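## Task

Find the box marked K on its top face and place only that box inside the tote near the door, fully within the tote's rim. All other boxes must stay on their desks, nothing new may end up on the floor, and the robot must not topple or be left leaning. The result must hold without the robot supporting it.

## Robot and tools

The robot is a simulated Hello Robot Stretch 4 with a single arm: an omni-wheel base, a lift that rides up a mast, an arm that telescopes forward, a three-joint wrist (yaw, pitch, roll) and a two-finger gripper. It stands about 1.6 m tall and its base rim lies within 0.23 m of the base origin. Loose objects may occasionally get nudged by an outside force.

Frames. The base frame sits on the floor below the base centre: x ahead, y to the left, z upward. hand_pose is reported in this frame for a point between the open fingertips; with all wrist joints at zero its axes line up with the base frame, though the printed position may be slightly wrong. The odometry frame is where the base frame was when the scene began. base_odometry comes only from wheel rotation, so slipping shows up as motion; heading runs -3.142 to 3.142, positive leftward.

execute_actions. Argument "actions" is a list holding one action or nothing (empty = just report state and pictures). An action may contain "base", "joints" or both, plus optional "pace" and "contact_limits"; alternatively it holds only "end_of_arm". All motions in it begin together. "base" takes one relative command, measured from the base's pose in the last reported state: {"translate_m": d} drives straight, forward positive, -2 to 2 m; {"strafe_m": d} slides sideways, left positive, -2 to 2 m; {"rotate_rad": d} spins in place, counter-clockwise positive, -3.2 to 3.2 rad. "joints" maps joint names to absolute targets: lift_m 0 to 1.2 m; arm_m 0 to 0.55 m (extension); wrist_yaw_rad -1.134 to 4.276 (0 straight ahead, positive left, 3.14 tucked back, above 3.4 the arm may block it); wrist_pitch_rad -1.117 to 4.259 (0 level, 1.57 pointing down); wrist_roll_rad -1.117 to 4.259 (0 fingers level, positive turns clockwise viewed from behind); gripper_m -0.038 to 0.141 m fingertip gap (negative means fingers squeeze each other). Done tolerances: lift and arm ±0.004, yaw and roll ±0.02, pitch ±0.05, gripper ±0.004. Joint targets past their range get clipped and the result notes it; an unknown key or other bad value rejects the whole call. One action lasts 15 s at most. "pace" is "slow", "default", "fast" or "max"; base speeds are 0.1/0.3/0.4/0.6 m/s and 1/2/3/4 rad/s, further capped once the lift is above 0.2 m (down to 0.3 m/s and 1 rad/s at 1.2 m). "contact_limits" only accepts arm_m, from 0 (gentlest) to 0.75 (firmest), default 0.5. {"end_of_arm": "enable_torque"} re-powers wrist or gripper motors that shut off. "cameras" chooses images: head_camera, head_left_camera, head_right_camera, wrist_camera or all; omitted/null means all, [] none. Parts left out of an action may still be driving toward an earlier target. If a result reports a stop, later motion, wait and finished_scene calls in that same reply are skipped.

wait: {"seconds": 0 to 10}; commands nothing and returns state and images. zoom_image: {"camera", "region": [x0, y0, x1, y1]} in pixels from the top-left, at most 504x504, on the newest full image. finished_scene: {"scene": 1 or 2}; irreversible, reports success and gives the next task. Sending a reply with no tool call ends everything.

Cameras: head_camera (top of mast, forward and down; rotate the base to look around), head_left_camera and head_right_camera (fisheyes beside it, steeper, showing base and arm), wrist_camera (behind the fingers, fingertips near the bottom of the image). Calibration is given as K, distortion and T_world_to_cam with "world" = base frame, with small per-scene errors.

Result lines. base_status/joint_status: "done" (for the base, wheels turned the commanded amount even if slipping), "off_target" (resting away from target, maybe still pushing), "contact_stop_at_<key>" (hit something; that part goes slack — a slack lift can sag, slack wheels can roll), "limit_stop_at_<name>", "time_out", "torque_fault". After such stops the old target is dropped. "limit_stop_at_tilt" means a lean over 6 degrees; lift, arm and wheels go slack until it eases. "limit_stop_at_own_body" flags a near self-hit, likely with pitch below -0.2 and roll below -0.4 or above 4; moving away is allowed. on_its_own lists uncommanded behaviour; its "held at" is a target, not a position. lidar_m: 12 ranges in 30-degree sectors, first straight ahead, counter-clockwise (4th left, 7th behind, 10th right); "-" = nothing seen or closer than 0.25 m; covers roughly 0.15 m up to robot height, misses glass and thin legs. wrist_depth_mm: 7x7 grid of depths, 100–2000 mm. turned_by_wheels vs turned_by_imu differing by over ~0.1 rad implies a bump or slip; heading error ≈ their difference. base_tilt in degrees (forward, right positive, ~1.5 degree fixed bias). motor_effort in percent with peak in brackets; wheel positive means turning right.

Tips. To unfold at start, send lift_m 0.4 with wrist_yaw_rad 0. Grip by commanding gripper_m smaller than the box width; the readout does not prove a grasp, but a clear gripper effort change at targets ≥0 indicates a firm one. Lift if fingertips catch on a surface. Avoid driving or turning with over 1 kg held and arm_m above 0.2, especially fast; avoid hard sustained pushes, high grips and high contact limits, which can tip the robot. Wrist motors shut off when strained (e.g. a pressed gripper or over ~2 kg level). Avoid drops, slams and knocking objects to the floor; release the box inside the tote before finishing.

Each tool is called after ">>>" as name([rows], argument=value, ...), one row to a line, values as JSON.

## Session

I'll start by looking at the current state and images.

>>> execute_actions(actions=[])

Scene clock: 0.00 s.
base_odometry: x=+0.000 y=+0.000 heading=+0.000 (m, m, rad; odometry frame)
turned_by_wheels: +0.000 (rad since the last result)
turned_by_imu: +0.000 (rad since the last result)
base_tilt: forward=-0.3 right=-0.2 (deg)
lidar_m: 0.96 1.39 1.36 1.07 0.82 0.81 0.91 1.56 0.88 1.15 0.89 0.85
base_status: not commanded
joint_positions: lift_m=+0.213 arm_m=+0.002 wrist_yaw_rad=+3.102 wrist_pitch_rad=+0.011 wrist_roll_rad=-0.011 gripper_m=+0.057
joint_status: not commanded
motor_effort: lift_m=+19 arm_m=+0 wrist_yaw_rad=+3 wrist_pitch_rad=-5 wrist_roll_rad=-1 gripper_m=-5 wheel_0=+0 wheel_1=-1 wheel_2=+1 (%)
hand_pose: x=-0.1120 y=+0.0986 z=+0.3879 quat_wxyz=(+0.020, -0.006, -0.005, +1.000) (m; base frame)
wrist_depth_mm: - 134 - 1025 891 759 691 / - 125 183 1042 891 788 707 / - 132 191 1060 904 778 691 / 136 137 - 1025 904 788 715 / 1499 1808 - 1060 866 798 707 / 1182 1281 195 1025 195 788 707 / 854 854 960 - 878 768 715
pictures: head_camera, head_left_camera, head_right_camera, wrist_camera
Images, in order (width x height): head_camera 420x560, head_left_camera 420x672, head_right_camera 420x672, wrist_camera 616x392.

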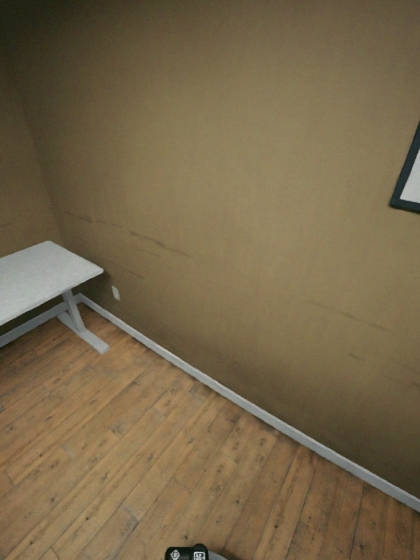

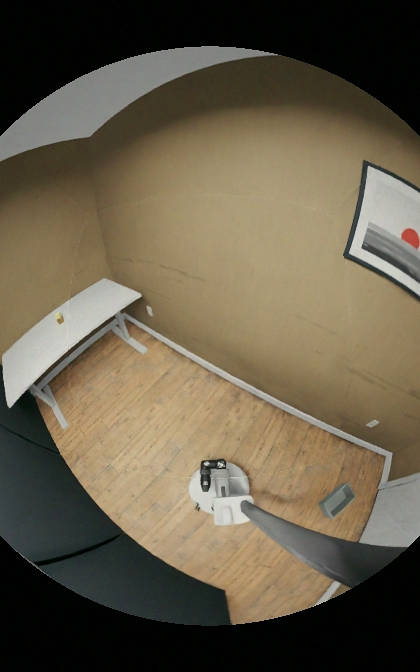

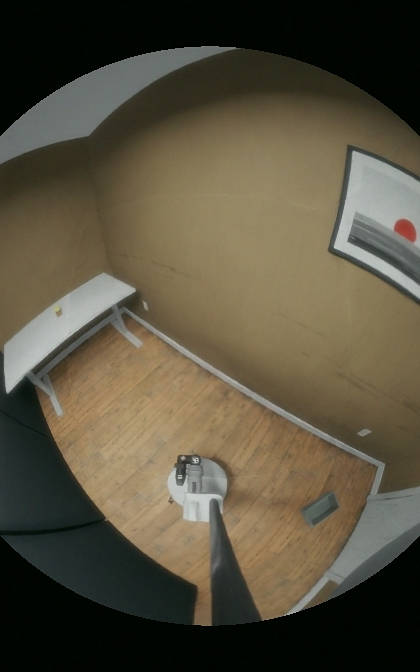

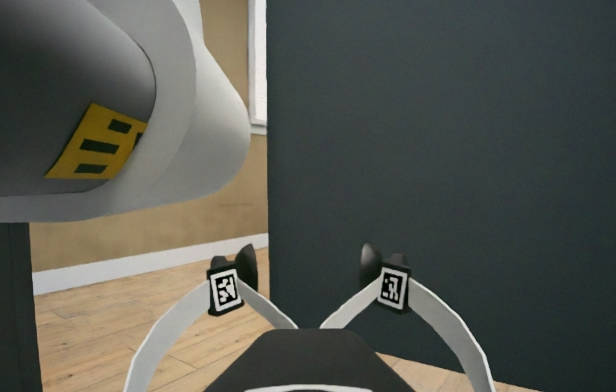

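>>> zoom_image(camera="head_left_camera", region=[0, 260, 160, 420])

>>> zoom_image(camera="head_right_camera", region=[260, 440, 420, 620])

Region (0, 260, 160, 420) of head_left_camera's 420x672 image, scaled by 3.150, with more detail than that image has.

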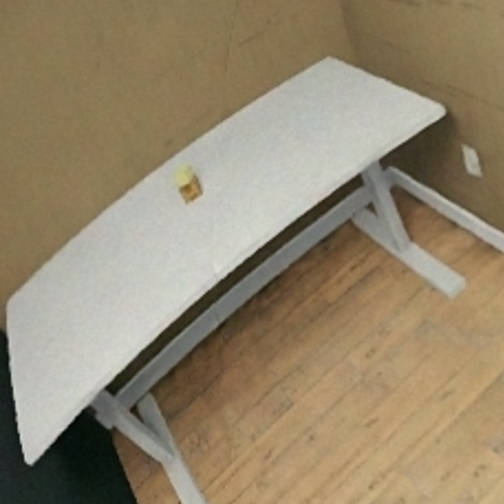

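Region (260, 440, 420, 620) of head_right_camera's 420x672 image, scaled by 2.800, with more detail than that image has.

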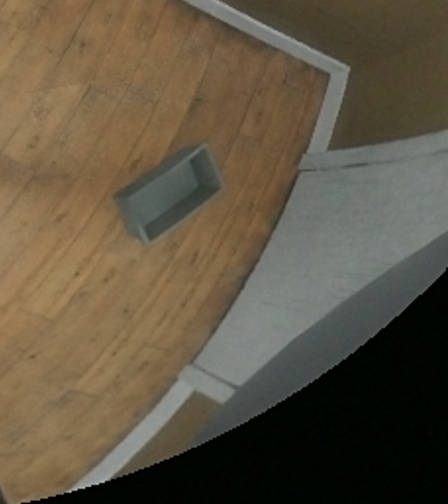

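>>> execute_actions([
  {"base": {"rotate_rad": 0.9}, "joints": {"lift_m": 0.4, "wrist_yaw_rad": 0}},
])

Scene clock: 10.43 s.
base_odometry: x=+0.000 y=+0.000 heading=+0.899 (m, m, rad; odometry frame)
turned_by_wheels: +0.899 (rad since the last result)
turned_by_imu: +0.895 (rad since the last result)
base_tilt: forward=-0.3 right=-0.2 (deg)
lidar_m: 1.36 1.22 0.86 0.80 0.84 1.66 0.96 0.87 0.90 0.86 0.91 1.24
base_status: done
joint_positions: lift_m=+0.400 arm_m=+0.002 wrist_yaw_rad=+0.001 wrist_pitch_rad=+0.011 wrist_roll_rad=-0.011 gripper_m=+0.057
joint_status: all done
motor_effort: lift_m=+23(25) arm_m=+0(0) wrist_yaw_rad=+2(8) wrist_pitch_rad=-5(4) wrist_roll_rad=-2(3) gripper_m=-6(4) wheel_0=-4(7) wheel_1=-3(8) wheel_2=-3(9) (%)
hand_pose: x=+0.4614 y=-0.0873 z=+0.5748 quat_wxyz=(+1.000, -0.006, +0.005, +0.000) (m; base frame)
wrist_depth_mm: 1308 1863 1863 1863 1863 1576 1118 / 1336 1863 1921 1863 1863 1576 1118 / 1281 1756 1863 1863 1921 1464 1118 / 1336 1708 1863 1921 1921 1499 1118 / 1336 1661 1863 1921 1921 1537 1138 / 1308 1618 195 1756 195 1464 1118 / 1229 1182 1308 - 1336 1205 1118
pictures: head_camera, head_left_camera, head_right_camera, wrist_camera
camera_calibration (this result's frames):
wrist_camera: T_world_to_cam=[[-0.000808625, -0.999957, 0.0092864, -0.0891825], [-0.0624868, -0.00921773, -0.998003, 0.644188], [0.998045, -0.00138729, -0.0624767, -0.194397], [0, 0, 0, 1]] pos_world=[0.234198, -0.0835103, 0.631585]
Images, in order (width x height): head_camera 420x560, head_left_camera 420x672, head_right_camera 420x672, wrist_camera 616x392.

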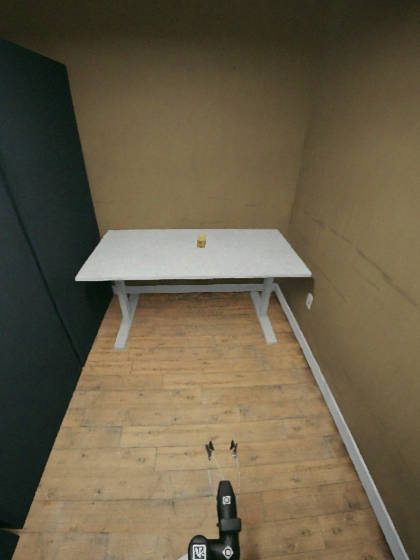

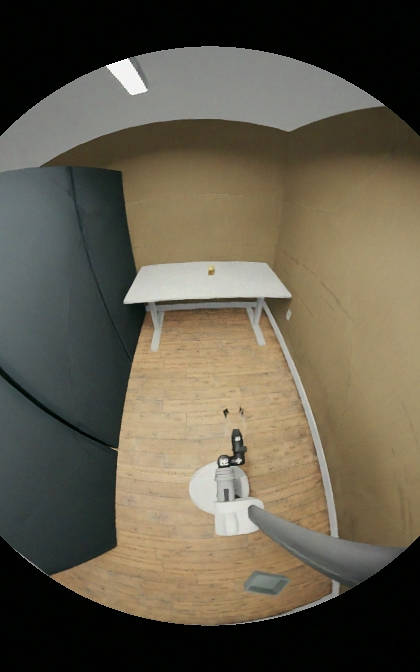

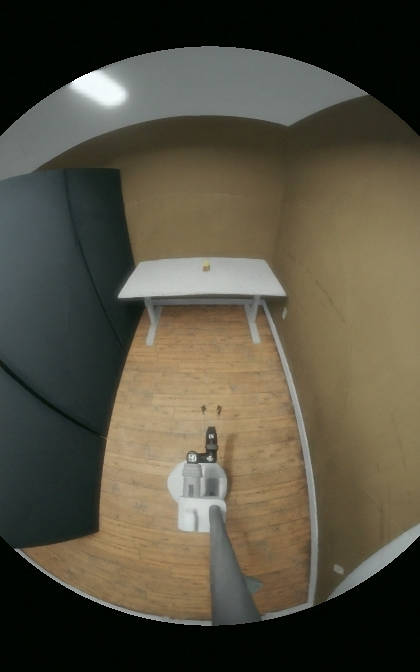

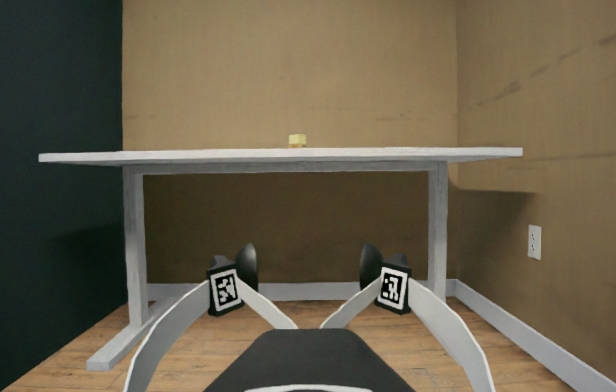

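>>> zoom_image(camera="head_camera", region=[170, 215, 230, 265])

Region (170, 215, 230, 265) of head_camera's 420x560 image, scaled by 8.400, with more detail than that image has.

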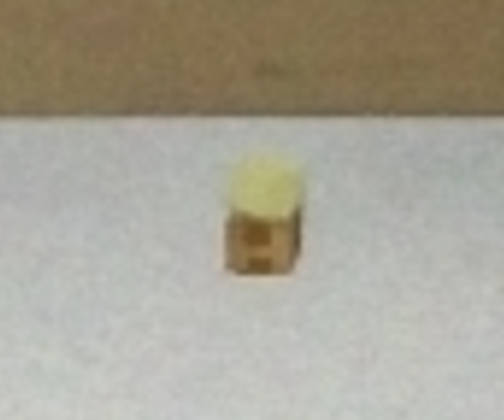

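>>> execute_actions([
  {"base": {"translate_m": 0.95}, "joints": {"lift_m": 0.68, "gripper_m": 0.141}, "pace": "fast"},
])

Scene clock: 30.47 s.
base_odometry: x=+0.591 y=+0.744 heading=+0.900 (m, m, rad; odometry frame)
turned_by_wheels: +0.000 (rad since the last result)
turned_by_imu: -0.004 (rad since the last result)
base_tilt: forward=-0.4 right=-0.2 (deg)
lidar_m: 0.42 0.42 0.60 0.84 0.88 1.21 1.79 1.27 0.90 0.84 0.62 0.43
base_status: done
joint_positions: lift_m=+0.680 arm_m=+0.002 wrist_yaw_rad=+0.000 wrist_pitch_rad=+0.011 wrist_roll_rad=-0.011 gripper_m=+0.141
joint_status: all done
motor_effort: lift_m=+22(24) arm_m=+0(0) wrist_yaw_rad=+1(2) wrist_pitch_rad=-5(3) wrist_roll_rad=-2(1) gripper_m=+0(5) wheel_0=+2(10) wheel_1=+2(8) wheel_2=+2(14) (%)
hand_pose: x=+0.4614 y=-0.0874 z=+0.8548 quat_wxyz=(+1.000, -0.006, +0.005, +0.000) (m; base frame)
wrist_depth_mm: 946 946 960 976 960 976 976 / 960 960 960 960 976 991 976 / 960 960 991 960 976 960 991 / 960 976 960 976 976 976 976 / 976 976 976 842 946 946 904 / 539 466 469 512 466 484 517 / 382 379 404 - 399 373 379
pictures: head_camera, head_left_camera, head_right_camera, wrist_camera
camera_calibration (this result's frames):
wrist_camera: T_world_to_cam=[[-0.00119198, -0.999956, 0.00928649, -0.0917172], [-0.0624904, -0.00919386, -0.998003, 0.923714], [0.998045, -0.00176991, -0.0624767, -0.176898], [0, 0, 0, 1]] pos_world=[0.234166, -0.0835338, 0.911669]
Images, in order (width x height): head_camera 420x560, head_left_camera 420x672, head_right_camera 420x672, wrist_camera 616x392.

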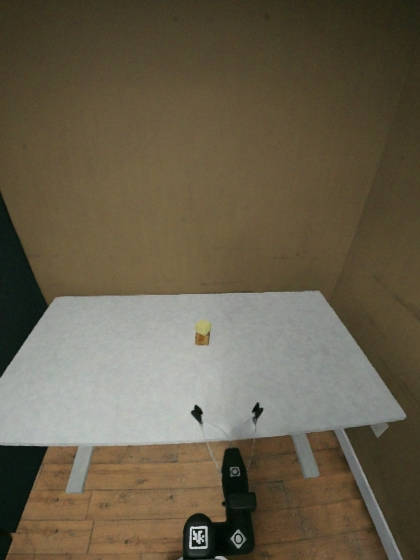

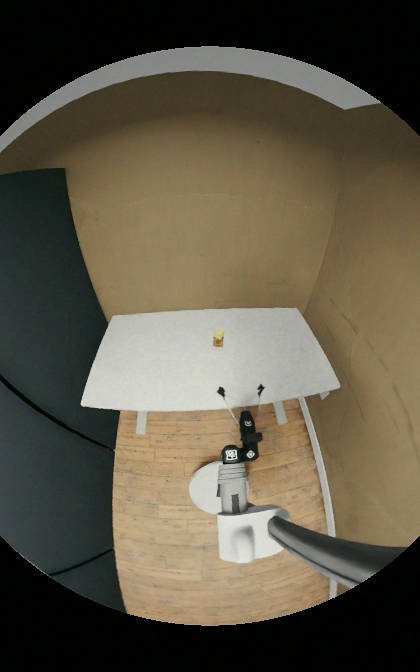

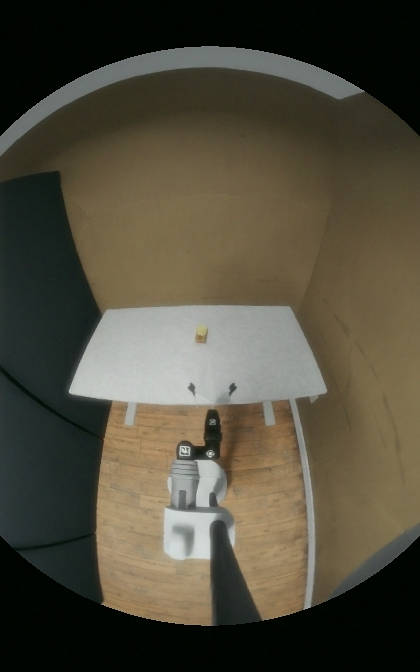

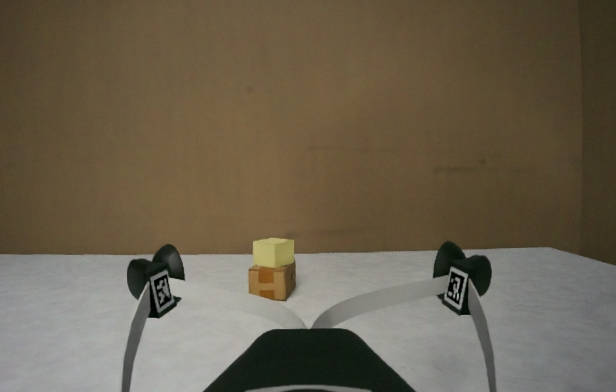

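>>> zoom_image(camera="head_camera", region=[165, 300, 245, 370])

>>> zoom_image(camera="wrist_camera", region=[210, 210, 340, 320])

Region (165, 300, 245, 370) of head_camera's 420x560 image, scaled by 6.300, with more detail than that image has; it fills the top 441 rows of this view, and the rest is white.

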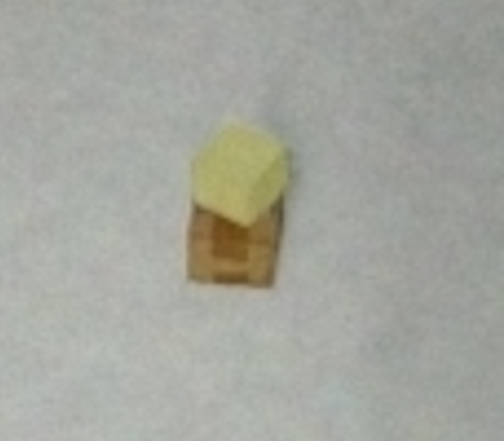

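Region (210, 210, 340, 320) of wrist_camera's 616x392 image, scaled by 3.877; it fills the top 426 rows of this view, and the rest is white.

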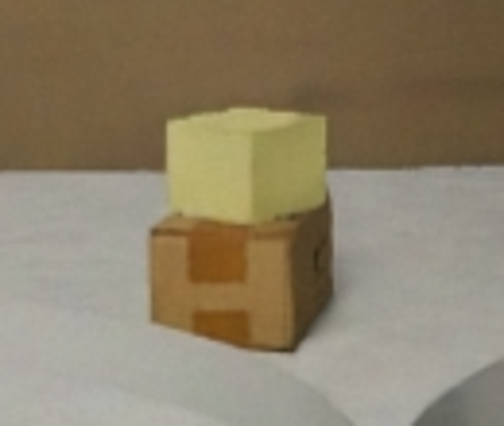

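>>> execute_actions([
  {"base": {"strafe_m": 0.19}, "joints": {"lift_m": 0.69, "arm_m": 0.5, "wrist_yaw_rad": -0.52}},
], cameras=["head_camera", "wrist_camera"])

Scene clock: 72.40 s.
base_odometry: x=+0.442 y=+0.862 heading=+0.900 (m, m, rad; odometry frame)
turned_by_wheels: +0.000 (rad since the last result)
turned_by_imu: -0.002 (rad since the last result)
base_tilt: forward=-0.2 right=-0.2 (deg)
lidar_m: 0.42 0.42 0.57 0.64 0.68 0.92 1.83 1.52 1.10 1.04 0.61 0.44
base_status: done
joint_positions: lift_m=+0.690 arm_m=+0.499 wrist_yaw_rad=-0.520 wrist_pitch_rad=+0.011 wrist_roll_rad=-0.011 gripper_m=+0.141
joint_status: all done
motor_effort: lift_m=+23(24) arm_m=+8(8) wrist_yaw_rad=+0(4) wrist_pitch_rad=-5(5) wrist_roll_rad=-1(1) gripper_m=-4(2) wheel_0=-2(13) wheel_1=+1(10) wheel_2=+0(2) (%)
hand_pose: x=+0.8764 y=-0.2192 z=+0.8648 quat_wxyz=(+0.966, -0.004, +0.007, -0.257) (m; base frame)
wrist_depth_mm: 433 480 539 615 715 854 831 / 439 480 539 615 715 854 831 / 439 484 544 615 715 866 831 / 442 488 549 621 723 866 831 / 442 473 554 634 723 854 831 / 445 469 492 525 484 504 544 / 399 394 424 - 418 389 389
pictures: head_camera, wrist_camera
camera_calibration (this result's frames):
wrist_camera: T_world_to_cam=[[-0.497928, -0.867169, 0.00928614, 0.241302], [-0.0587689, 0.0230578, -0.998005, 0.962171], [0.865225, -0.49748, -0.0624437, -0.582961], [0, 0, 0, 1]] pos_world=[0.681089, -0.102948, 0.921609]
Images, in order (width x height): head_camera 420x560, wrist_camera 616x392.

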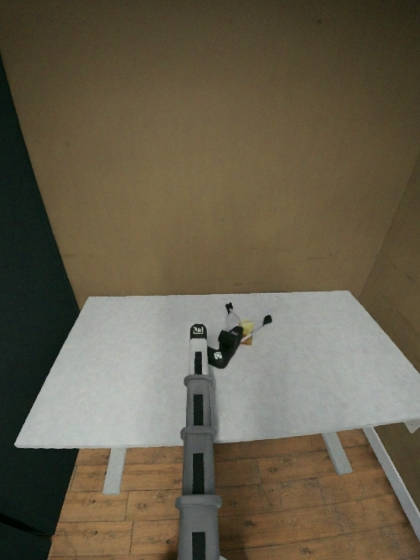

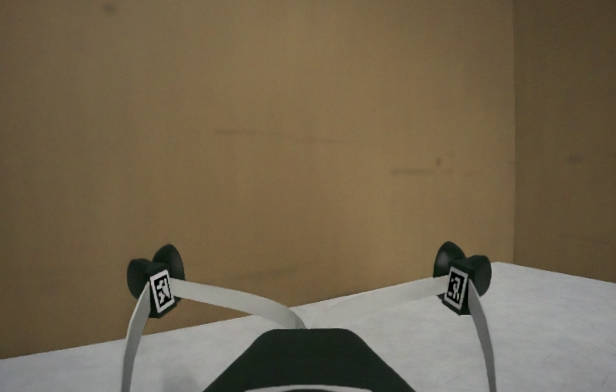

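>>> zoom_image(camera="head_camera", region=[190, 285, 300, 375])

Region (190, 285, 300, 375) of head_camera's 420x560 image, scaled by 4.582, with more detail than that image has; it fills the top 412 rows of this view, and the rest is white.

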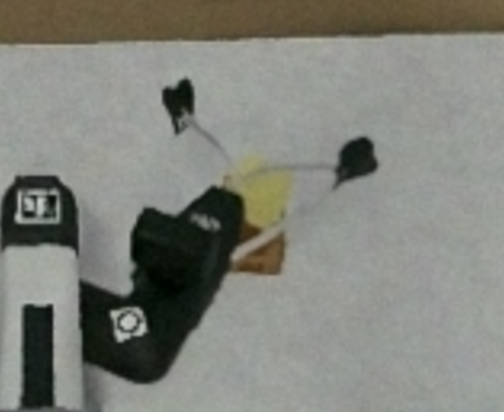

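>>> execute_actions([
  {"joints": {"lift_m": 0.635, "arm_m": 0.49}},
], cameras=["head_camera", "wrist_camera"])

Scene clock: 85.63 s.
base_odometry: x=+0.442 y=+0.862 heading=+0.900 (m, m, rad; odometry frame)
turned_by_wheels: +0.000 (rad since the last result)
turned_by_imu: -0.002 (rad since the last result)
base_tilt: forward=-0.3 right=-0.3 (deg)
lidar_m: 0.40 0.41 0.57 0.64 0.66 0.93 1.86 1.52 1.11 1.04 0.62 0.43
base_status: not commanded
joint_positions: lift_m=+0.635 arm_m=+0.491 wrist_yaw_rad=-0.520 wrist_pitch_rad=+0.011 wrist_roll_rad=-0.011 gripper_m=+0.141
joint_status: all done
motor_effort: lift_m=+16(21) arm_m=-9(10) wrist_yaw_rad=+0(2) wrist_pitch_rad=-4(6) wrist_roll_rad=+0(2) gripper_m=+1(0) wheel_0=-3(3) wheel_1=+1(2) wheel_2=+0(0) (%)
hand_pose: x=+0.8693 y=-0.2192 z=+0.8104 quat_wxyz=(+0.966, -0.004, +0.007, -0.257) (m; base frame)
wrist_depth_mm: 439 484 549 621 732 866 831 / 442 492 549 621 732 866 820 / 445 488 554 634 723 891 831 / 449 492 554 634 732 878 842 / 449 480 559 621 707 699 683 / 407 351 353 187 355 368 392 / 289 285 306 - 303 282 283
pictures: head_camera, wrist_camera
camera_calibration (this result's frames):
wrist_camera: T_world_to_cam=[[-0.497958, -0.867152, 0.00928615, 0.238333], [-0.058768, 0.0230598, -0.998005, 0.907459], [0.865208, -0.49751, -0.0624436, -0.580275], [0, 0, 0, 1]] pos_world=[0.674068, -0.102948, 0.867201]
Images, in order (width x height): head_camera 420x560, wrist_camera 616x392.

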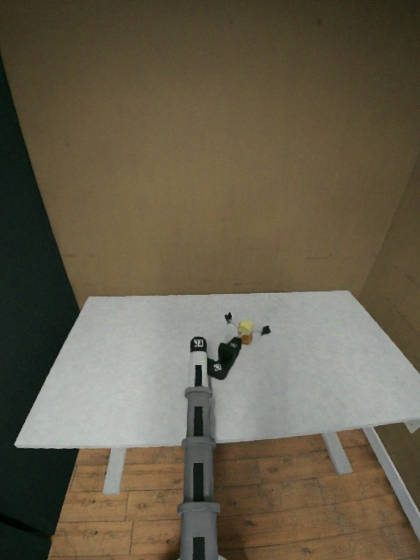

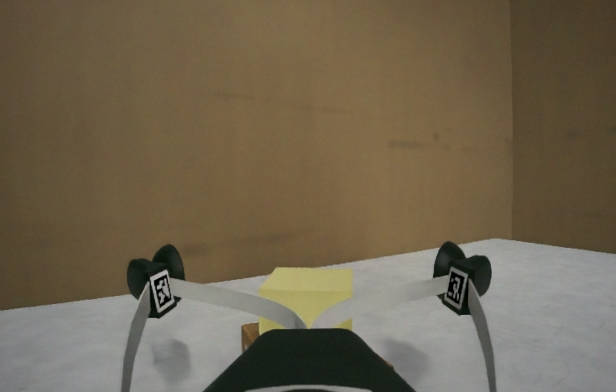

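>>> execute_actions([
  {"joints": {"lift_m": 0.613, "arm_m": 0.48}, "pace": "slow"},
], cameras=["wrist_camera"])

Scene clock: 95.53 s.
base_odometry: x=+0.442 y=+0.862 heading=+0.900 (m, m, rad; odometry frame)
turned_by_wheels: +0.000 (rad since the last result)
turned_by_imu: -0.002 (rad since the last result)
base_tilt: forward=-0.3 right=-0.3 (deg)
lidar_m: 0.41 0.44 0.59 0.64 0.67 0.93 1.87 1.53 1.09 1.02 0.62 0.42
base_status: not commanded
joint_positions: lift_m=+0.613 arm_m=+0.482 wrist_yaw_rad=-0.520 wrist_pitch_rad=+0.011 wrist_roll_rad=-0.011 gripper_m=+0.141
joint_status: all done
motor_effort: lift_m=+16(14) arm_m=-9(9) wrist_yaw_rad=+0(2) wrist_pitch_rad=-5(6) wrist_roll_rad=-2(1) gripper_m=+0(1) wheel_0=-3(3) wheel_1=+1(1) wheel_2=+0(0) (%)
hand_pose: x=+0.8593 y=-0.2192 z=+0.7884 quat_wxyz=(+0.966, -0.004, +0.007, -0.257) (m; base frame)
wrist_depth_mm: 449 492 559 627 732 878 831 / 455 496 554 634 732 891 820 / 455 500 559 640 741 878 831 / 455 500 564 640 741 891 842 / 459 492 549 199 615 585 580 / 343 298 225 193 296 310 334 / 245 244 259 - 256 239 240
pictures: wrist_camera
camera_calibration (this result's frames):
wrist_camera: T_world_to_cam=[[-0.497958, -0.867152, 0.00928595, 0.233565], [-0.0587679, 0.02306, -0.998005, 0.884925], [0.865208, -0.49751, -0.0624436, -0.57301], [0, 0, 0, 1]] pos_world=[0.664083, -0.102948, 0.84521]
Images, in order (width x height): wrist_camera 616x392.

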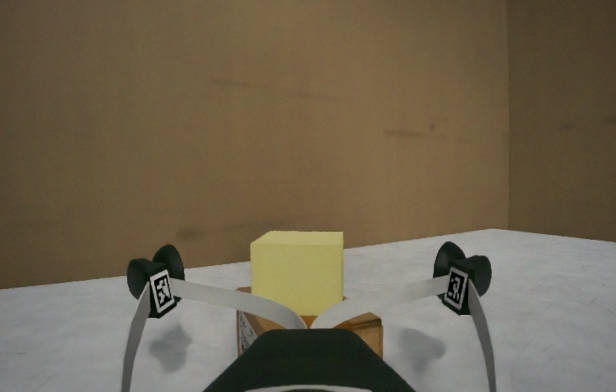

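>>> execute_actions([
  {"joints": {"gripper_m": 0.02}},
], cameras=["wrist_camera"])

Scene clock: 99.73 s.
base_odometry: x=+0.442 y=+0.862 heading=+0.900 (m, m, rad; odometry frame)
turned_by_wheels: +0.000 (rad since the last result)
turned_by_imu: -0.002 (rad since the last result)
base_tilt: forward=-0.3 right=-0.3 (deg)
lidar_m: 0.40 0.42 0.59 0.65 0.68 0.90 1.83 1.53 1.11 1.03 0.63 0.42
base_status: not commanded
joint_positions: lift_m=+0.613 arm_m=+0.482 wrist_yaw_rad=-0.519 wrist_pitch_rad=+0.009 wrist_roll_rad=-0.011 gripper_m=+0.020
joint_status: all done
motor_effort: lift_m=+16(15) arm_m=-9(9) wrist_yaw_rad=+0(1) wrist_pitch_rad=-1(5) wrist_roll_rad=+0(2) gripper_m=-14(15) wheel_0=-2(3) wheel_1=+1(1) wheel_2=+0(0) (%)
hand_pose: x=+0.8594 y=-0.2191 z=+0.7889 quat_wxyz=(+0.966, -0.004, +0.006, -0.257) (m; base frame)
wrist_depth_mm: 449 492 554 627 732 878 831 / 449 496 559 634 732 878 809 / 455 500 559 640 741 878 842 / 459 504 564 647 750 891 842 / 455 504 549 188 621 615 597 / 351 355 189 187 182 343 340 / 248 243 264 - 181 237 243
pictures: wrist_camera
camera_calibration (this result's frames):
wrist_camera: T_world_to_cam=[[-0.497585, -0.867364, 0.00939714, 0.233233], [-0.0571761, 0.0219867, -0.998122, 0.883969], [0.865529, -0.497188, -0.0605328, -0.57473], [0, 0, 0, 1]] pos_world=[0.664041, -0.102887, 0.845327]
Images, in order (width x height): wrist_camera 616x392.

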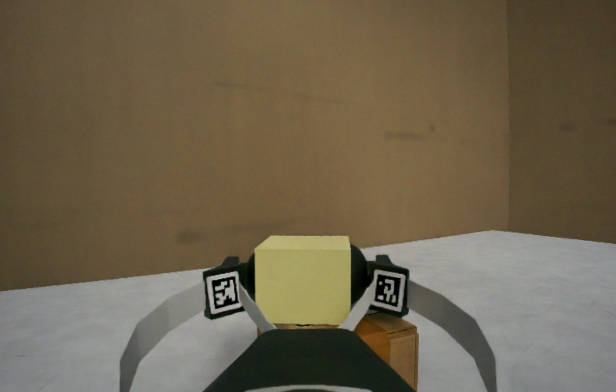

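>>> execute_actions([
  {"joints": {"lift_m": 0.645}},
], cameras=["wrist_camera"])

>>> execute_actions([
  {"joints": {"wrist_yaw_rad": 0.3, "arm_m": 0.38}},
], cameras=["head_camera", "wrist_camera"])

Scene clock: 107.20 s.
base_odometry: x=+0.442 y=+0.862 heading=+0.900 (m, m, rad; odometry frame)
turned_by_wheels: +0.000 (rad since the last result)
turned_by_imu: -0.002 (rad since the last result)
base_tilt: forward=-0.4 right=-0.2 (deg)
lidar_m: 0.40 0.41 0.58 0.65 0.68 0.92 1.86 1.51 1.10 1.05 0.62 0.44
base_status: not commanded
joint_positions: lift_m=+0.645 arm_m=+0.482 wrist_yaw_rad=-0.519 wrist_pitch_rad=+0.011 wrist_roll_rad=-0.011 gripper_m=+0.020
joint_status: all done
motor_effort: lift_m=+23(25) arm_m=-9(9) wrist_yaw_rad=+2(1) wrist_pitch_rad=-6(6) wrist_roll_rad=-2(0) gripper_m=-12(13) wheel_0=-3(3) wheel_1=+1(1) wheel_2=+0(0) (%)
hand_pose: x=+0.8594 y=-0.2191 z=+0.8196 quat_wxyz=(+0.966, -0.004, +0.007, -0.257) (m; base frame)
wrist_depth_mm: 449 492 559 627 732 878 831 / 452 496 559 634 741 878 831 / 449 500 559 640 741 878 831 / 455 504 564 640 750 904 842 / 459 504 549 188 715 750 759 / 442 436 189 187 189 424 415 / 307 300 325 - 322 293 306
pictures: wrist_camera
camera_calibration (this result's frames):
wrist_camera: T_world_to_cam=[[-0.497591, -0.867361, 0.00940101, 0.232938], [-0.0592171, 0.0231552, -0.997977, 0.916486], [0.865388, -0.497141, -0.0628844, -0.570802], [0, 0, 0, 1]] pos_world=[0.664145, -0.10295, 0.876547]
Images, in order (width x height): wrist_camera 616x392.

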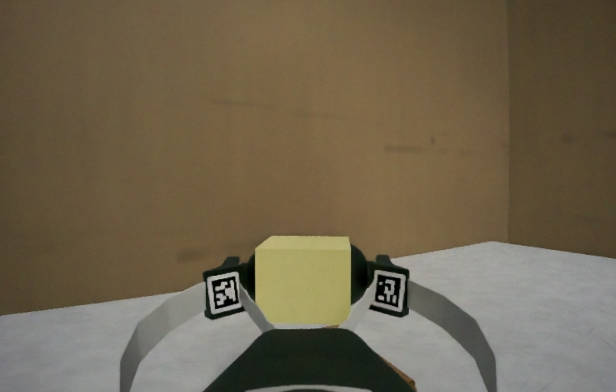

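Scene clock: 108.47 s.
base_odometry: x=+0.442 y=+0.862 heading=+0.900 (m, m, rad; odometry frame)
turned_by_wheels: +0.000 (rad since the last result)
turned_by_imu: -0.001 (rad since the last result)
base_tilt: forward=-0.3 right=-0.2 (deg)
lidar_m: 0.40 0.42 0.58 0.65 0.67 0.90 1.88 1.53 1.10 1.03 0.60 0.45
base_status: not commanded
joint_positions: lift_m=+0.645 arm_m=+0.381 wrist_yaw_rad=+0.299 wrist_pitch_rad=+0.011 wrist_roll_rad=-0.011 gripper_m=+0.020
joint_status: all done
motor_effort: lift_m=+23(23) arm_m=-8(8) wrist_yaw_rad=+3(8) wrist_pitch_rad=-6(8) wrist_roll_rad=-1(0) gripper_m=-15(15) wheel_0=-4(3) wheel_1=+1(1) wheel_2=+0(0) (%)
hand_pose: x=+0.8538 y=+0.0016 z=+0.8196 quat_wxyz=(+0.989, -0.006, +0.005, +0.149) (m; base frame)
wrist_depth_mm: 723 683 627 591 549 512 492 / 741 683 634 591 554 517 496 / 732 691 634 597 564 525 500 / 750 683 640 603 564 539 504 / 732 699 640 188 559 530 504 / 433 436 189 187 188 418 413 / 307 301 325 - 320 293 304
pictures: head_camera, wrist_camera
camera_calibration (this result's frames):
wrist_camera: T_world_to_cam=[[0.293671, -0.95586, 0.00940003, -0.253905], [-0.0574534, -0.0274657, -0.99797, 0.909583], [0.954179, 0.292535, -0.0629833, -0.533199], [0, 0, 0, 1]] pos_world=[0.63559, -0.0617365, 0.876541]
Images, in order (width x height): head_camera 420x560, wrist_camera 616x392.

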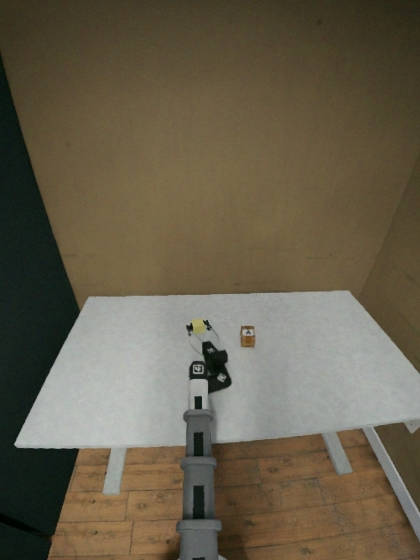

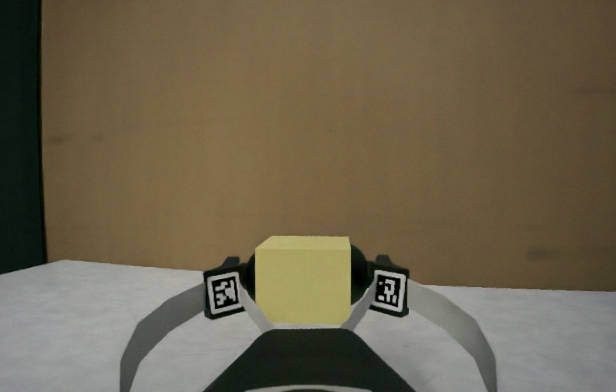

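>>> zoom_image(camera="head_camera", region=[225, 315, 270, 355])

Region (225, 315, 270, 355) of head_camera's 420x560 image, scaled by 11.200, with more detail than that image has.

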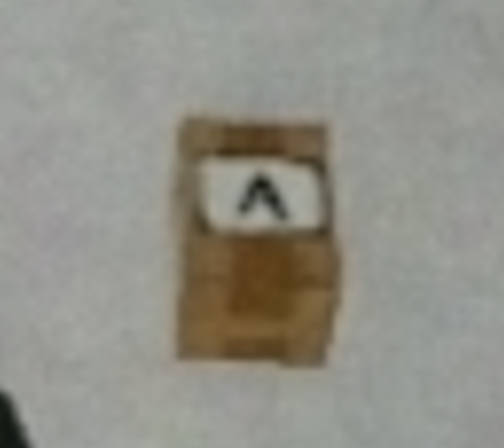

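>>> execute_actions([
  {"joints": {"lift_m": 0.572}},
], cameras=["head_camera", "wrist_camera"])

Scene clock: 120.73 s.
base_odometry: x=+0.442 y=+0.862 heading=+0.899 (m, m, rad; odometry frame)
turned_by_wheels: +0.000 (rad since the last result)
turned_by_imu: -0.002 (rad since the last result)
base_tilt: forward=-0.3 right=-0.2 (deg)
lidar_m: 0.40 0.42 0.58 0.64 0.69 0.92 1.86 1.54 1.09 1.04 0.62 0.42
base_status: not commanded
joint_positions: lift_m=+0.588 arm_m=+0.381 wrist_yaw_rad=+0.300 wrist_pitch_rad=+0.005 wrist_roll_rad=-0.010 gripper_m=+0.020
joint_status: lift_m contact_stop (moved -0.057 of -0.073)
on_its_own: lift_m is slack since a contact_stop (your +0.572 is given up)
motor_effort: lift_m=+16(23) arm_m=-6(9) wrist_yaw_rad=-1(4) wrist_pitch_rad=+13(35) wrist_roll_rad=-5(12) gripper_m=-12(12) wheel_0=-3(3) wheel_1=+0(2) wheel_2=+0(0) (%)
hand_pose: x=+0.8534 y=+0.0019 z=+0.7646 quat_wxyz=(+0.989, -0.005, +0.002, +0.150) (m; base frame)
wrist_depth_mm: 723 691 634 585 554 521 496 / 741 691 640 591 564 521 500 / 741 699 640 603 559 530 504 / 741 691 647 597 564 530 500 / 559 559 564 189 549 521 496 / 300 304 189 187 188 293 291 / 211 205 224 - 220 200 211
pictures: head_camera, wrist_camera
camera_calibration (this result's frames):
wrist_camera: T_world_to_cam=[[0.294553, -0.955599, 0.00826028, -0.252853], [-0.0516024, -0.0245359, -0.998366, 0.850007], [0.954241, 0.293646, -0.0565384, -0.541313], [0, 0, 0, 1]] pos_world=[0.634884, -0.061816, 0.820102]
Images, in order (width x height): head_camera 420x560, wrist_camera 616x392.

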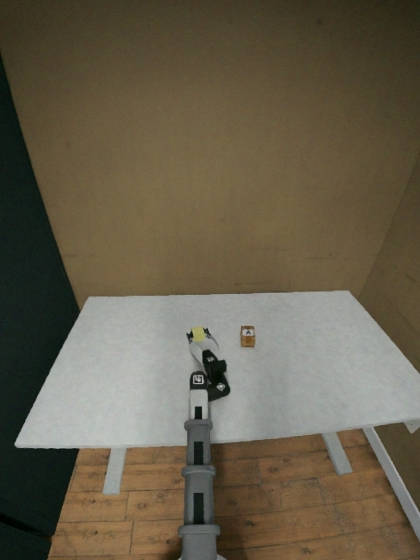

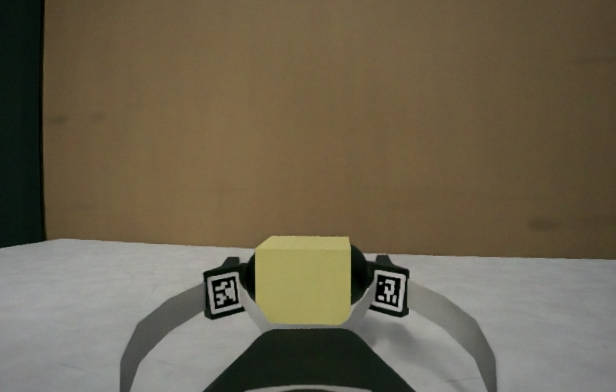

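>>> execute_actions([
  {"joints": {"lift_m": 0.65, "wrist_pitch_rad": 0.3}},
], cameras=["wrist_camera"])

Scene clock: 126.57 s.
base_odometry: x=+0.442 y=+0.862 heading=+0.900 (m, m, rad; odometry frame)
turned_by_wheels: +0.000 (rad since the last result)
turned_by_imu: -0.001 (rad since the last result)
base_tilt: forward=-0.3 right=-0.1 (deg)
lidar_m: 0.41 0.42 0.59 0.64 0.68 0.91 1.85 1.52 1.08 1.03 0.63 0.44
base_status: not commanded
joint_positions: lift_m=+0.650 arm_m=+0.381 wrist_yaw_rad=+0.301 wrist_pitch_rad=+0.302 wrist_roll_rad=-0.011 gripper_m=+0.020
joint_status: all done
motor_effort: lift_m=+23(24) arm_m=-6(6) wrist_yaw_rad=+1(9) wrist_pitch_rad=-7(100) wrist_roll_rad=-1(8) gripper_m=-12(12) wheel_0=-2(2) wheel_1=-1(1) wheel_2=+4(4) (%)
hand_pose: x=+0.8409 y=-0.0020 z=+0.7420 quat_wxyz=(+0.977, -0.028, +0.148, +0.149) (m; base frame)
wrist_depth_mm: 668 615 574 539 508 477 455 / 699 647 603 564 530 496 469 / 723 668 627 585 554 521 496 / 418 421 415 413 404 404 399 / 294 293 293 191 287 283 281 / 222 223 189 187 189 217 216 / 182 179 188 - 186 175 -
pictures: wrist_camera
camera_calibration (this result's frames):
wrist_camera: T_world_to_cam=[[0.297278, -0.954747, 0.00917158, -0.255621], [-0.328401, -0.111264, -0.937962, 1.01444], [0.896537, 0.275824, -0.346616, -0.265815], [0, 0, 0, 1]] pos_world=[0.647446, -0.0578652, 0.861713]
Images, in order (width x height): wrist_camera 616x392.

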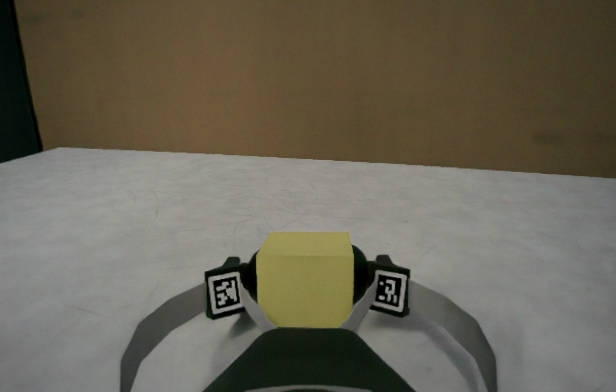

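>>> execute_actions([
  {"joints": {"lift_m": 0.646, "gripper_m": 0.085}},
], cameras=["wrist_camera"])

Scene clock: 131.80 s.
base_odometry: x=+0.442 y=+0.862 heading=+0.900 (m, m, rad; odometry frame)
turned_by_wheels: +0.000 (rad since the last result)
turned_by_imu: -0.002 (rad since the last result)
base_tilt: forward=-0.3 right=-0.2 (deg)
lidar_m: 0.39 0.42 0.57 0.64 0.66 0.91 1.84 1.51 1.09 1.05 0.63 0.43
base_status: not commanded
joint_positions: lift_m=+0.646 arm_m=+0.381 wrist_yaw_rad=+0.300 wrist_pitch_rad=+0.299 wrist_roll_rad=-0.011 gripper_m=+0.085
joint_status: all done
motor_effort: lift_m=+15(22) arm_m=-6(6) wrist_yaw_rad=+1(0) wrist_pitch_rad=+5(7) wrist_roll_rad=-3(1) gripper_m=-3(13) wheel_0=-3(3) wheel_1=-1(1) wheel_2=+4(3) (%)
hand_pose: x=+0.8411 y=-0.0019 z=+0.7395 quat_wxyz=(+0.978, -0.028, +0.147, +0.149) (m; base frame)
wrist_depth_mm: 661 621 574 539 504 480 452 / 699 647 597 564 525 500 473 / 715 668 627 585 559 517 492 / 424 421 415 415 407 404 402 / 291 291 291 209 287 283 279 / 221 221 203 193 202 216 215 / 180 178 187 - 185 175 -
pictures: wrist_camera
camera_calibration (this result's frames):
wrist_camera: T_world_to_cam=[[0.297134, -0.954792, 0.00920991, -0.255542], [-0.325592, -0.110383, -0.939045, 1.01062], [0.897609, 0.276023, -0.343671, -0.270002], [0, 0, 0, 1]] pos_world=[0.647336, -0.0579076, 0.85858]
Images, in order (width x height): wrist_camera 616x392.

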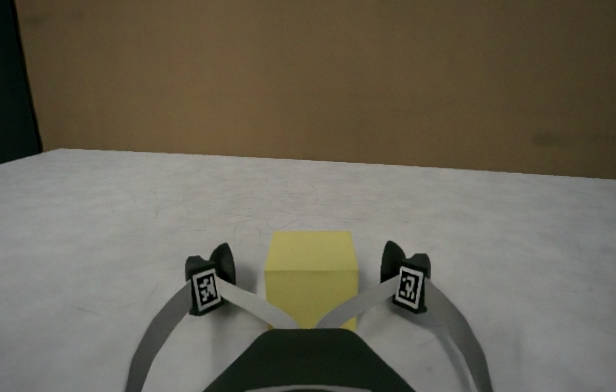

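>>> execute_actions([
  {"joints": {"lift_m": 0.69, "wrist_pitch_rad": 0.0}, "pace": "fast"},
], cameras=[])

>>> execute_actions([
  {"base": {"strafe_m": 0.25}, "joints": {"arm_m": 0.0, "wrist_yaw_rad": 0.0}, "pace": "fast"},
], cameras=["head_left_camera"])

Scene clock: 150.80 s.
base_odometry: x=+0.442 y=+0.862 heading=+0.900 (m, m, rad; odometry frame)
turned_by_wheels: +0.000 (rad since the last result)
turned_by_imu: -0.002 (rad since the last result)
base_tilt: forward=-0.3 right=-0.2 (deg)
lidar_m: 0.40 0.41 0.58 0.64 0.68 0.92 1.85 1.52 1.10 1.05 0.62 0.44
base_status: not commanded
joint_positions: lift_m=+0.690 arm_m=+0.381 wrist_yaw_rad=+0.300 wrist_pitch_rad=+0.003 wrist_roll_rad=-0.011 gripper_m=+0.085
joint_status: all done
motor_effort: lift_m=+22(25) arm_m=-6(6) wrist_yaw_rad=+2(1) wrist_pitch_rad=-7(11) wrist_roll_rad=-2(1) gripper_m=-1(3) wheel_0=-3(2) wheel_1=-1(0) wheel_2=+3(4) (%)
hand_pose: x=+0.8534 y=+0.0019 z=+0.8672 quat_wxyz=(+0.989, -0.006, +0.000, +0.150) (m; base frame)
wrist_depth_mm: 723 683 627 591 554 521 492 / 750 683 640 597 559 521 496 / 732 699 640 603 559 525 504 / 732 699 647 597 564 525 500 / 759 707 640 609 559 525 508 / 580 585 500 591 488 525 508 / 407 399 433 - 421 384 392
pictures: none
No camera images: the call's "cameras" was empty. Leave "cameras" out to get every camera's image.

Scene clock: 152.67 s.
base_odometry: x=+0.246 y=+1.018 heading=+0.900 (m, m, rad; odometry frame)
turned_by_wheels: +0.000 (rad since the last result)
turned_by_imu: +0.000 (rad since the last result)
base_tilt: forward=-0.3 right=-0.2 (deg)
lidar_m: 0.39 0.42 0.43 0.39 0.41 0.56 1.45 1.88 1.36 1.29 0.61 0.41
base_status: done
joint_positions: lift_m=+0.690 arm_m=+0.003 wrist_yaw_rad=+0.000 wrist_pitch_rad=+0.002 wrist_roll_rad=-0.011 gripper_m=+0.085
joint_status: all done
joint sent to its limit — the command would take arm_m past its lower limit, so that joint was sent only as far as its limit.
motor_effort: lift_m=+22(23) arm_m=-9(9) wrist_yaw_rad=+2(6) wrist_pitch_rad=-6(6) wrist_roll_rad=+0(1) gripper_m=-4(1) wheel_0=+1(12) wheel_1=-3(14) wheel_2=+0(2) (%)
hand_pose: x=+0.4628 y=-0.0874 z=+0.8673 quat_wxyz=(+1.000, -0.005, +0.001, +0.000) (m; base frame)
wrist_depth_mm: 741 946 946 946 946 946 946 / 750 946 960 946 960 960 960 / 741 946 960 960 960 960 976 / 759 946 960 960 991 976 991 / 741 960 976 960 976 976 976 / 585 585 508 591 496 569 554 / 413 402 436 - 430 389 397
pictures: head_left_camera
Images, in order (width x height): head_left_camera 420x672.

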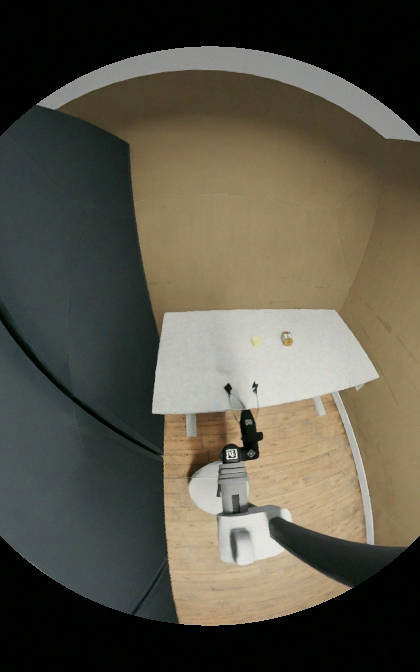

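>>> execute_actions([
  {"base": {"translate_m": -2.0}, "joints": {"wrist_yaw_rad": -1.1, "gripper_m": 0.05}, "pace": "max"},
])

Scene clock: 168.13 s.
base_odometry: x=-0.998 y=-0.548 heading=+0.899 (m, m, rad; odometry frame)
turned_by_wheels: +0.000 (rad since the last result)
turned_by_imu: +0.000 (rad since the last result)
base_tilt: forward=-0.4 right=-0.2 (deg)
lidar_m: 1.58 0.54 0.57 2.36 0.82 0.57 0.53 0.53 0.74 0.57 0.66 1.90
base_status: done
joint_positions: lift_m=+0.690 arm_m=+0.003 wrist_yaw_rad=-1.100 wrist_pitch_rad=+0.002 wrist_roll_rad=-0.011 gripper_m=+0.050
joint_status: all done
motor_effort: lift_m=+22(22) arm_m=-8(9) wrist_yaw_rad=-1(7) wrist_pitch_rad=-5(5) wrist_roll_rad=+0(3) gripper_m=-4(0) wheel_0=-2(6) wheel_1=-2(7) wheel_2=-1(15) (%)
hand_pose: x=+0.2274 y=-0.2967 z=+0.8673 quat_wxyz=(+0.853, -0.004, +0.004, -0.523) (m; base frame)
wrist_depth_mm: - 1808 1537 1336 1229 1098 1025 / - 1756 1576 1430 1205 1118 1025 / - 1863 1576 1397 1255 1118 1042 / - 1863 1618 1397 1255 1138 1042 / - 1808 1618 1397 1229 1160 1042 / - 1863 192 1366 191 1138 1042 / 1863 1756 1618 - 1255 1118 1042
pictures: head_camera, head_left_camera, head_right_camera, wrist_camera
camera_calibration (this result's frames):
wrist_camera: T_world_to_cam=[[-0.891685, -0.452562, 0.00924788, 0.0634455], [-0.0326217, 0.0438709, -0.998504, 0.929013], [0.451479, -0.890653, -0.0538824, -0.089896], [0, 0, 0, 1]] pos_world=[0.127466, -0.0921097, 0.922193]
Images, in order (width x height): head_camera 420x560, head_left_camera 420x672, head_right_camera 420x672, wrist_camera 616x392.

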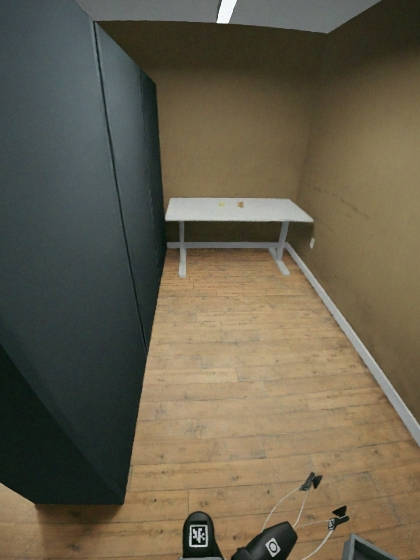

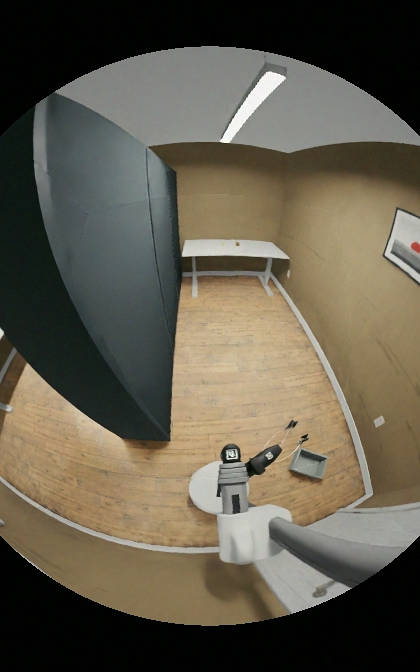

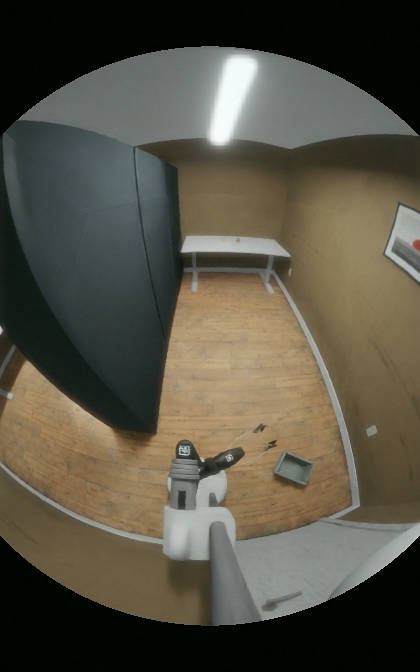

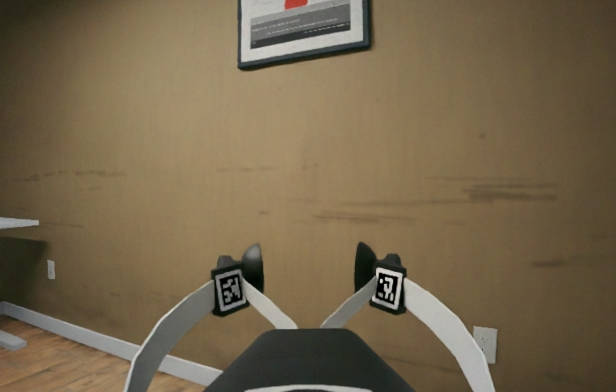

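>>> execute_actions([
  {"base": {"strafe_m": 1.4}, "pace": "max"},
])

Scene clock: 174.80 s.
base_odometry: x=-2.094 y=+0.323 heading=+0.899 (m, m, rad; odometry frame)
turned_by_wheels: +0.000 (rad since the last result)
turned_by_imu: +0.001 (rad since the last result)
base_tilt: forward=-0.4 right=-0.1 (deg)
lidar_m: 2.05 1.74 1.23 1.18 0.82 0.57 0.53 0.54 0.82 1.99 0.67 0.79
base_status: done
joint_positions: lift_m=+0.690 arm_m=+0.003 wrist_yaw_rad=-1.100 wrist_pitch_rad=+0.002 wrist_roll_rad=-0.011 gripper_m=+0.050
joint_status: not commanded
motor_effort: lift_m=+22(22) arm_m=-8(8) wrist_yaw_rad=+0(1) wrist_pitch_rad=-5(6) wrist_roll_rad=-2(1) gripper_m=-4(3) wheel_0=+2(13) wheel_1=-1(14) wheel_2=+0(1) (%)
hand_pose: x=+0.2274 y=-0.2967 z=+0.8673 quat_wxyz=(+0.853, -0.004, +0.004, -0.523) (m; base frame)
wrist_depth_mm: 1008 1138 1138 597 - - - / 1042 1281 1160 597 - - - / 1008 1205 691 597 - - - / 1025 1255 1182 603 - - - / 1042 1255 1160 603 - - - / 1008 1138 193 559 191 - - / 891 778 842 - 1808 1708 1756
pictures: head_camera, head_left_camera, head_right_camera, wrist_camera
camera_calibration (this result's frames):
wrist_camera: T_world_to_cam=[[-0.891685, -0.452562, 0.00924789, 0.0634455], [-0.0326217, 0.0438708, -0.998504, 0.929013], [0.45148, -0.890653, -0.0538823, -0.0898961], [0, 0, 0, 1]] pos_world=[0.127466, -0.0921098, 0.922193]
Images, in order (width x height): head_camera 420x560, head_left_camera 420x672, head_right_camera 420x672, wrist_camera 616x392.

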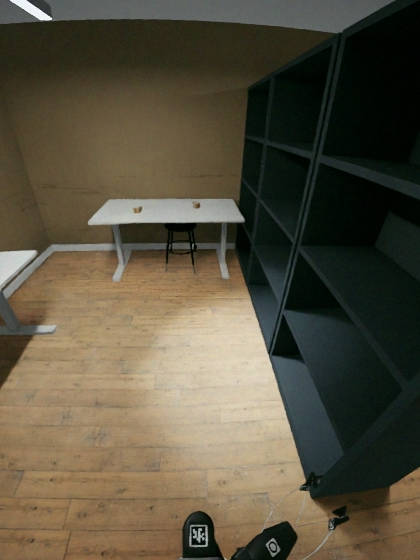

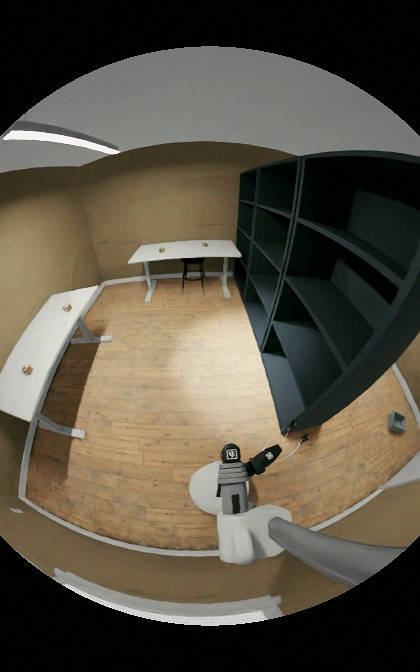

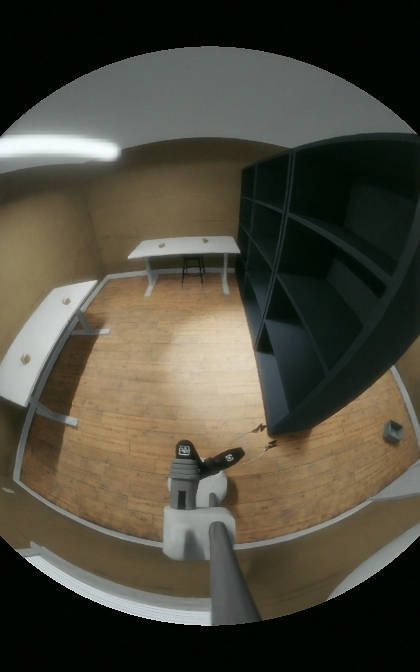

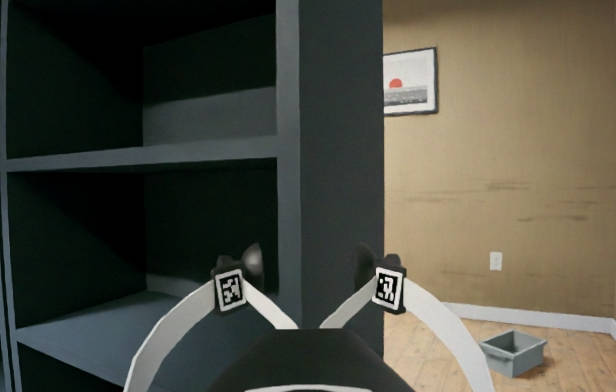

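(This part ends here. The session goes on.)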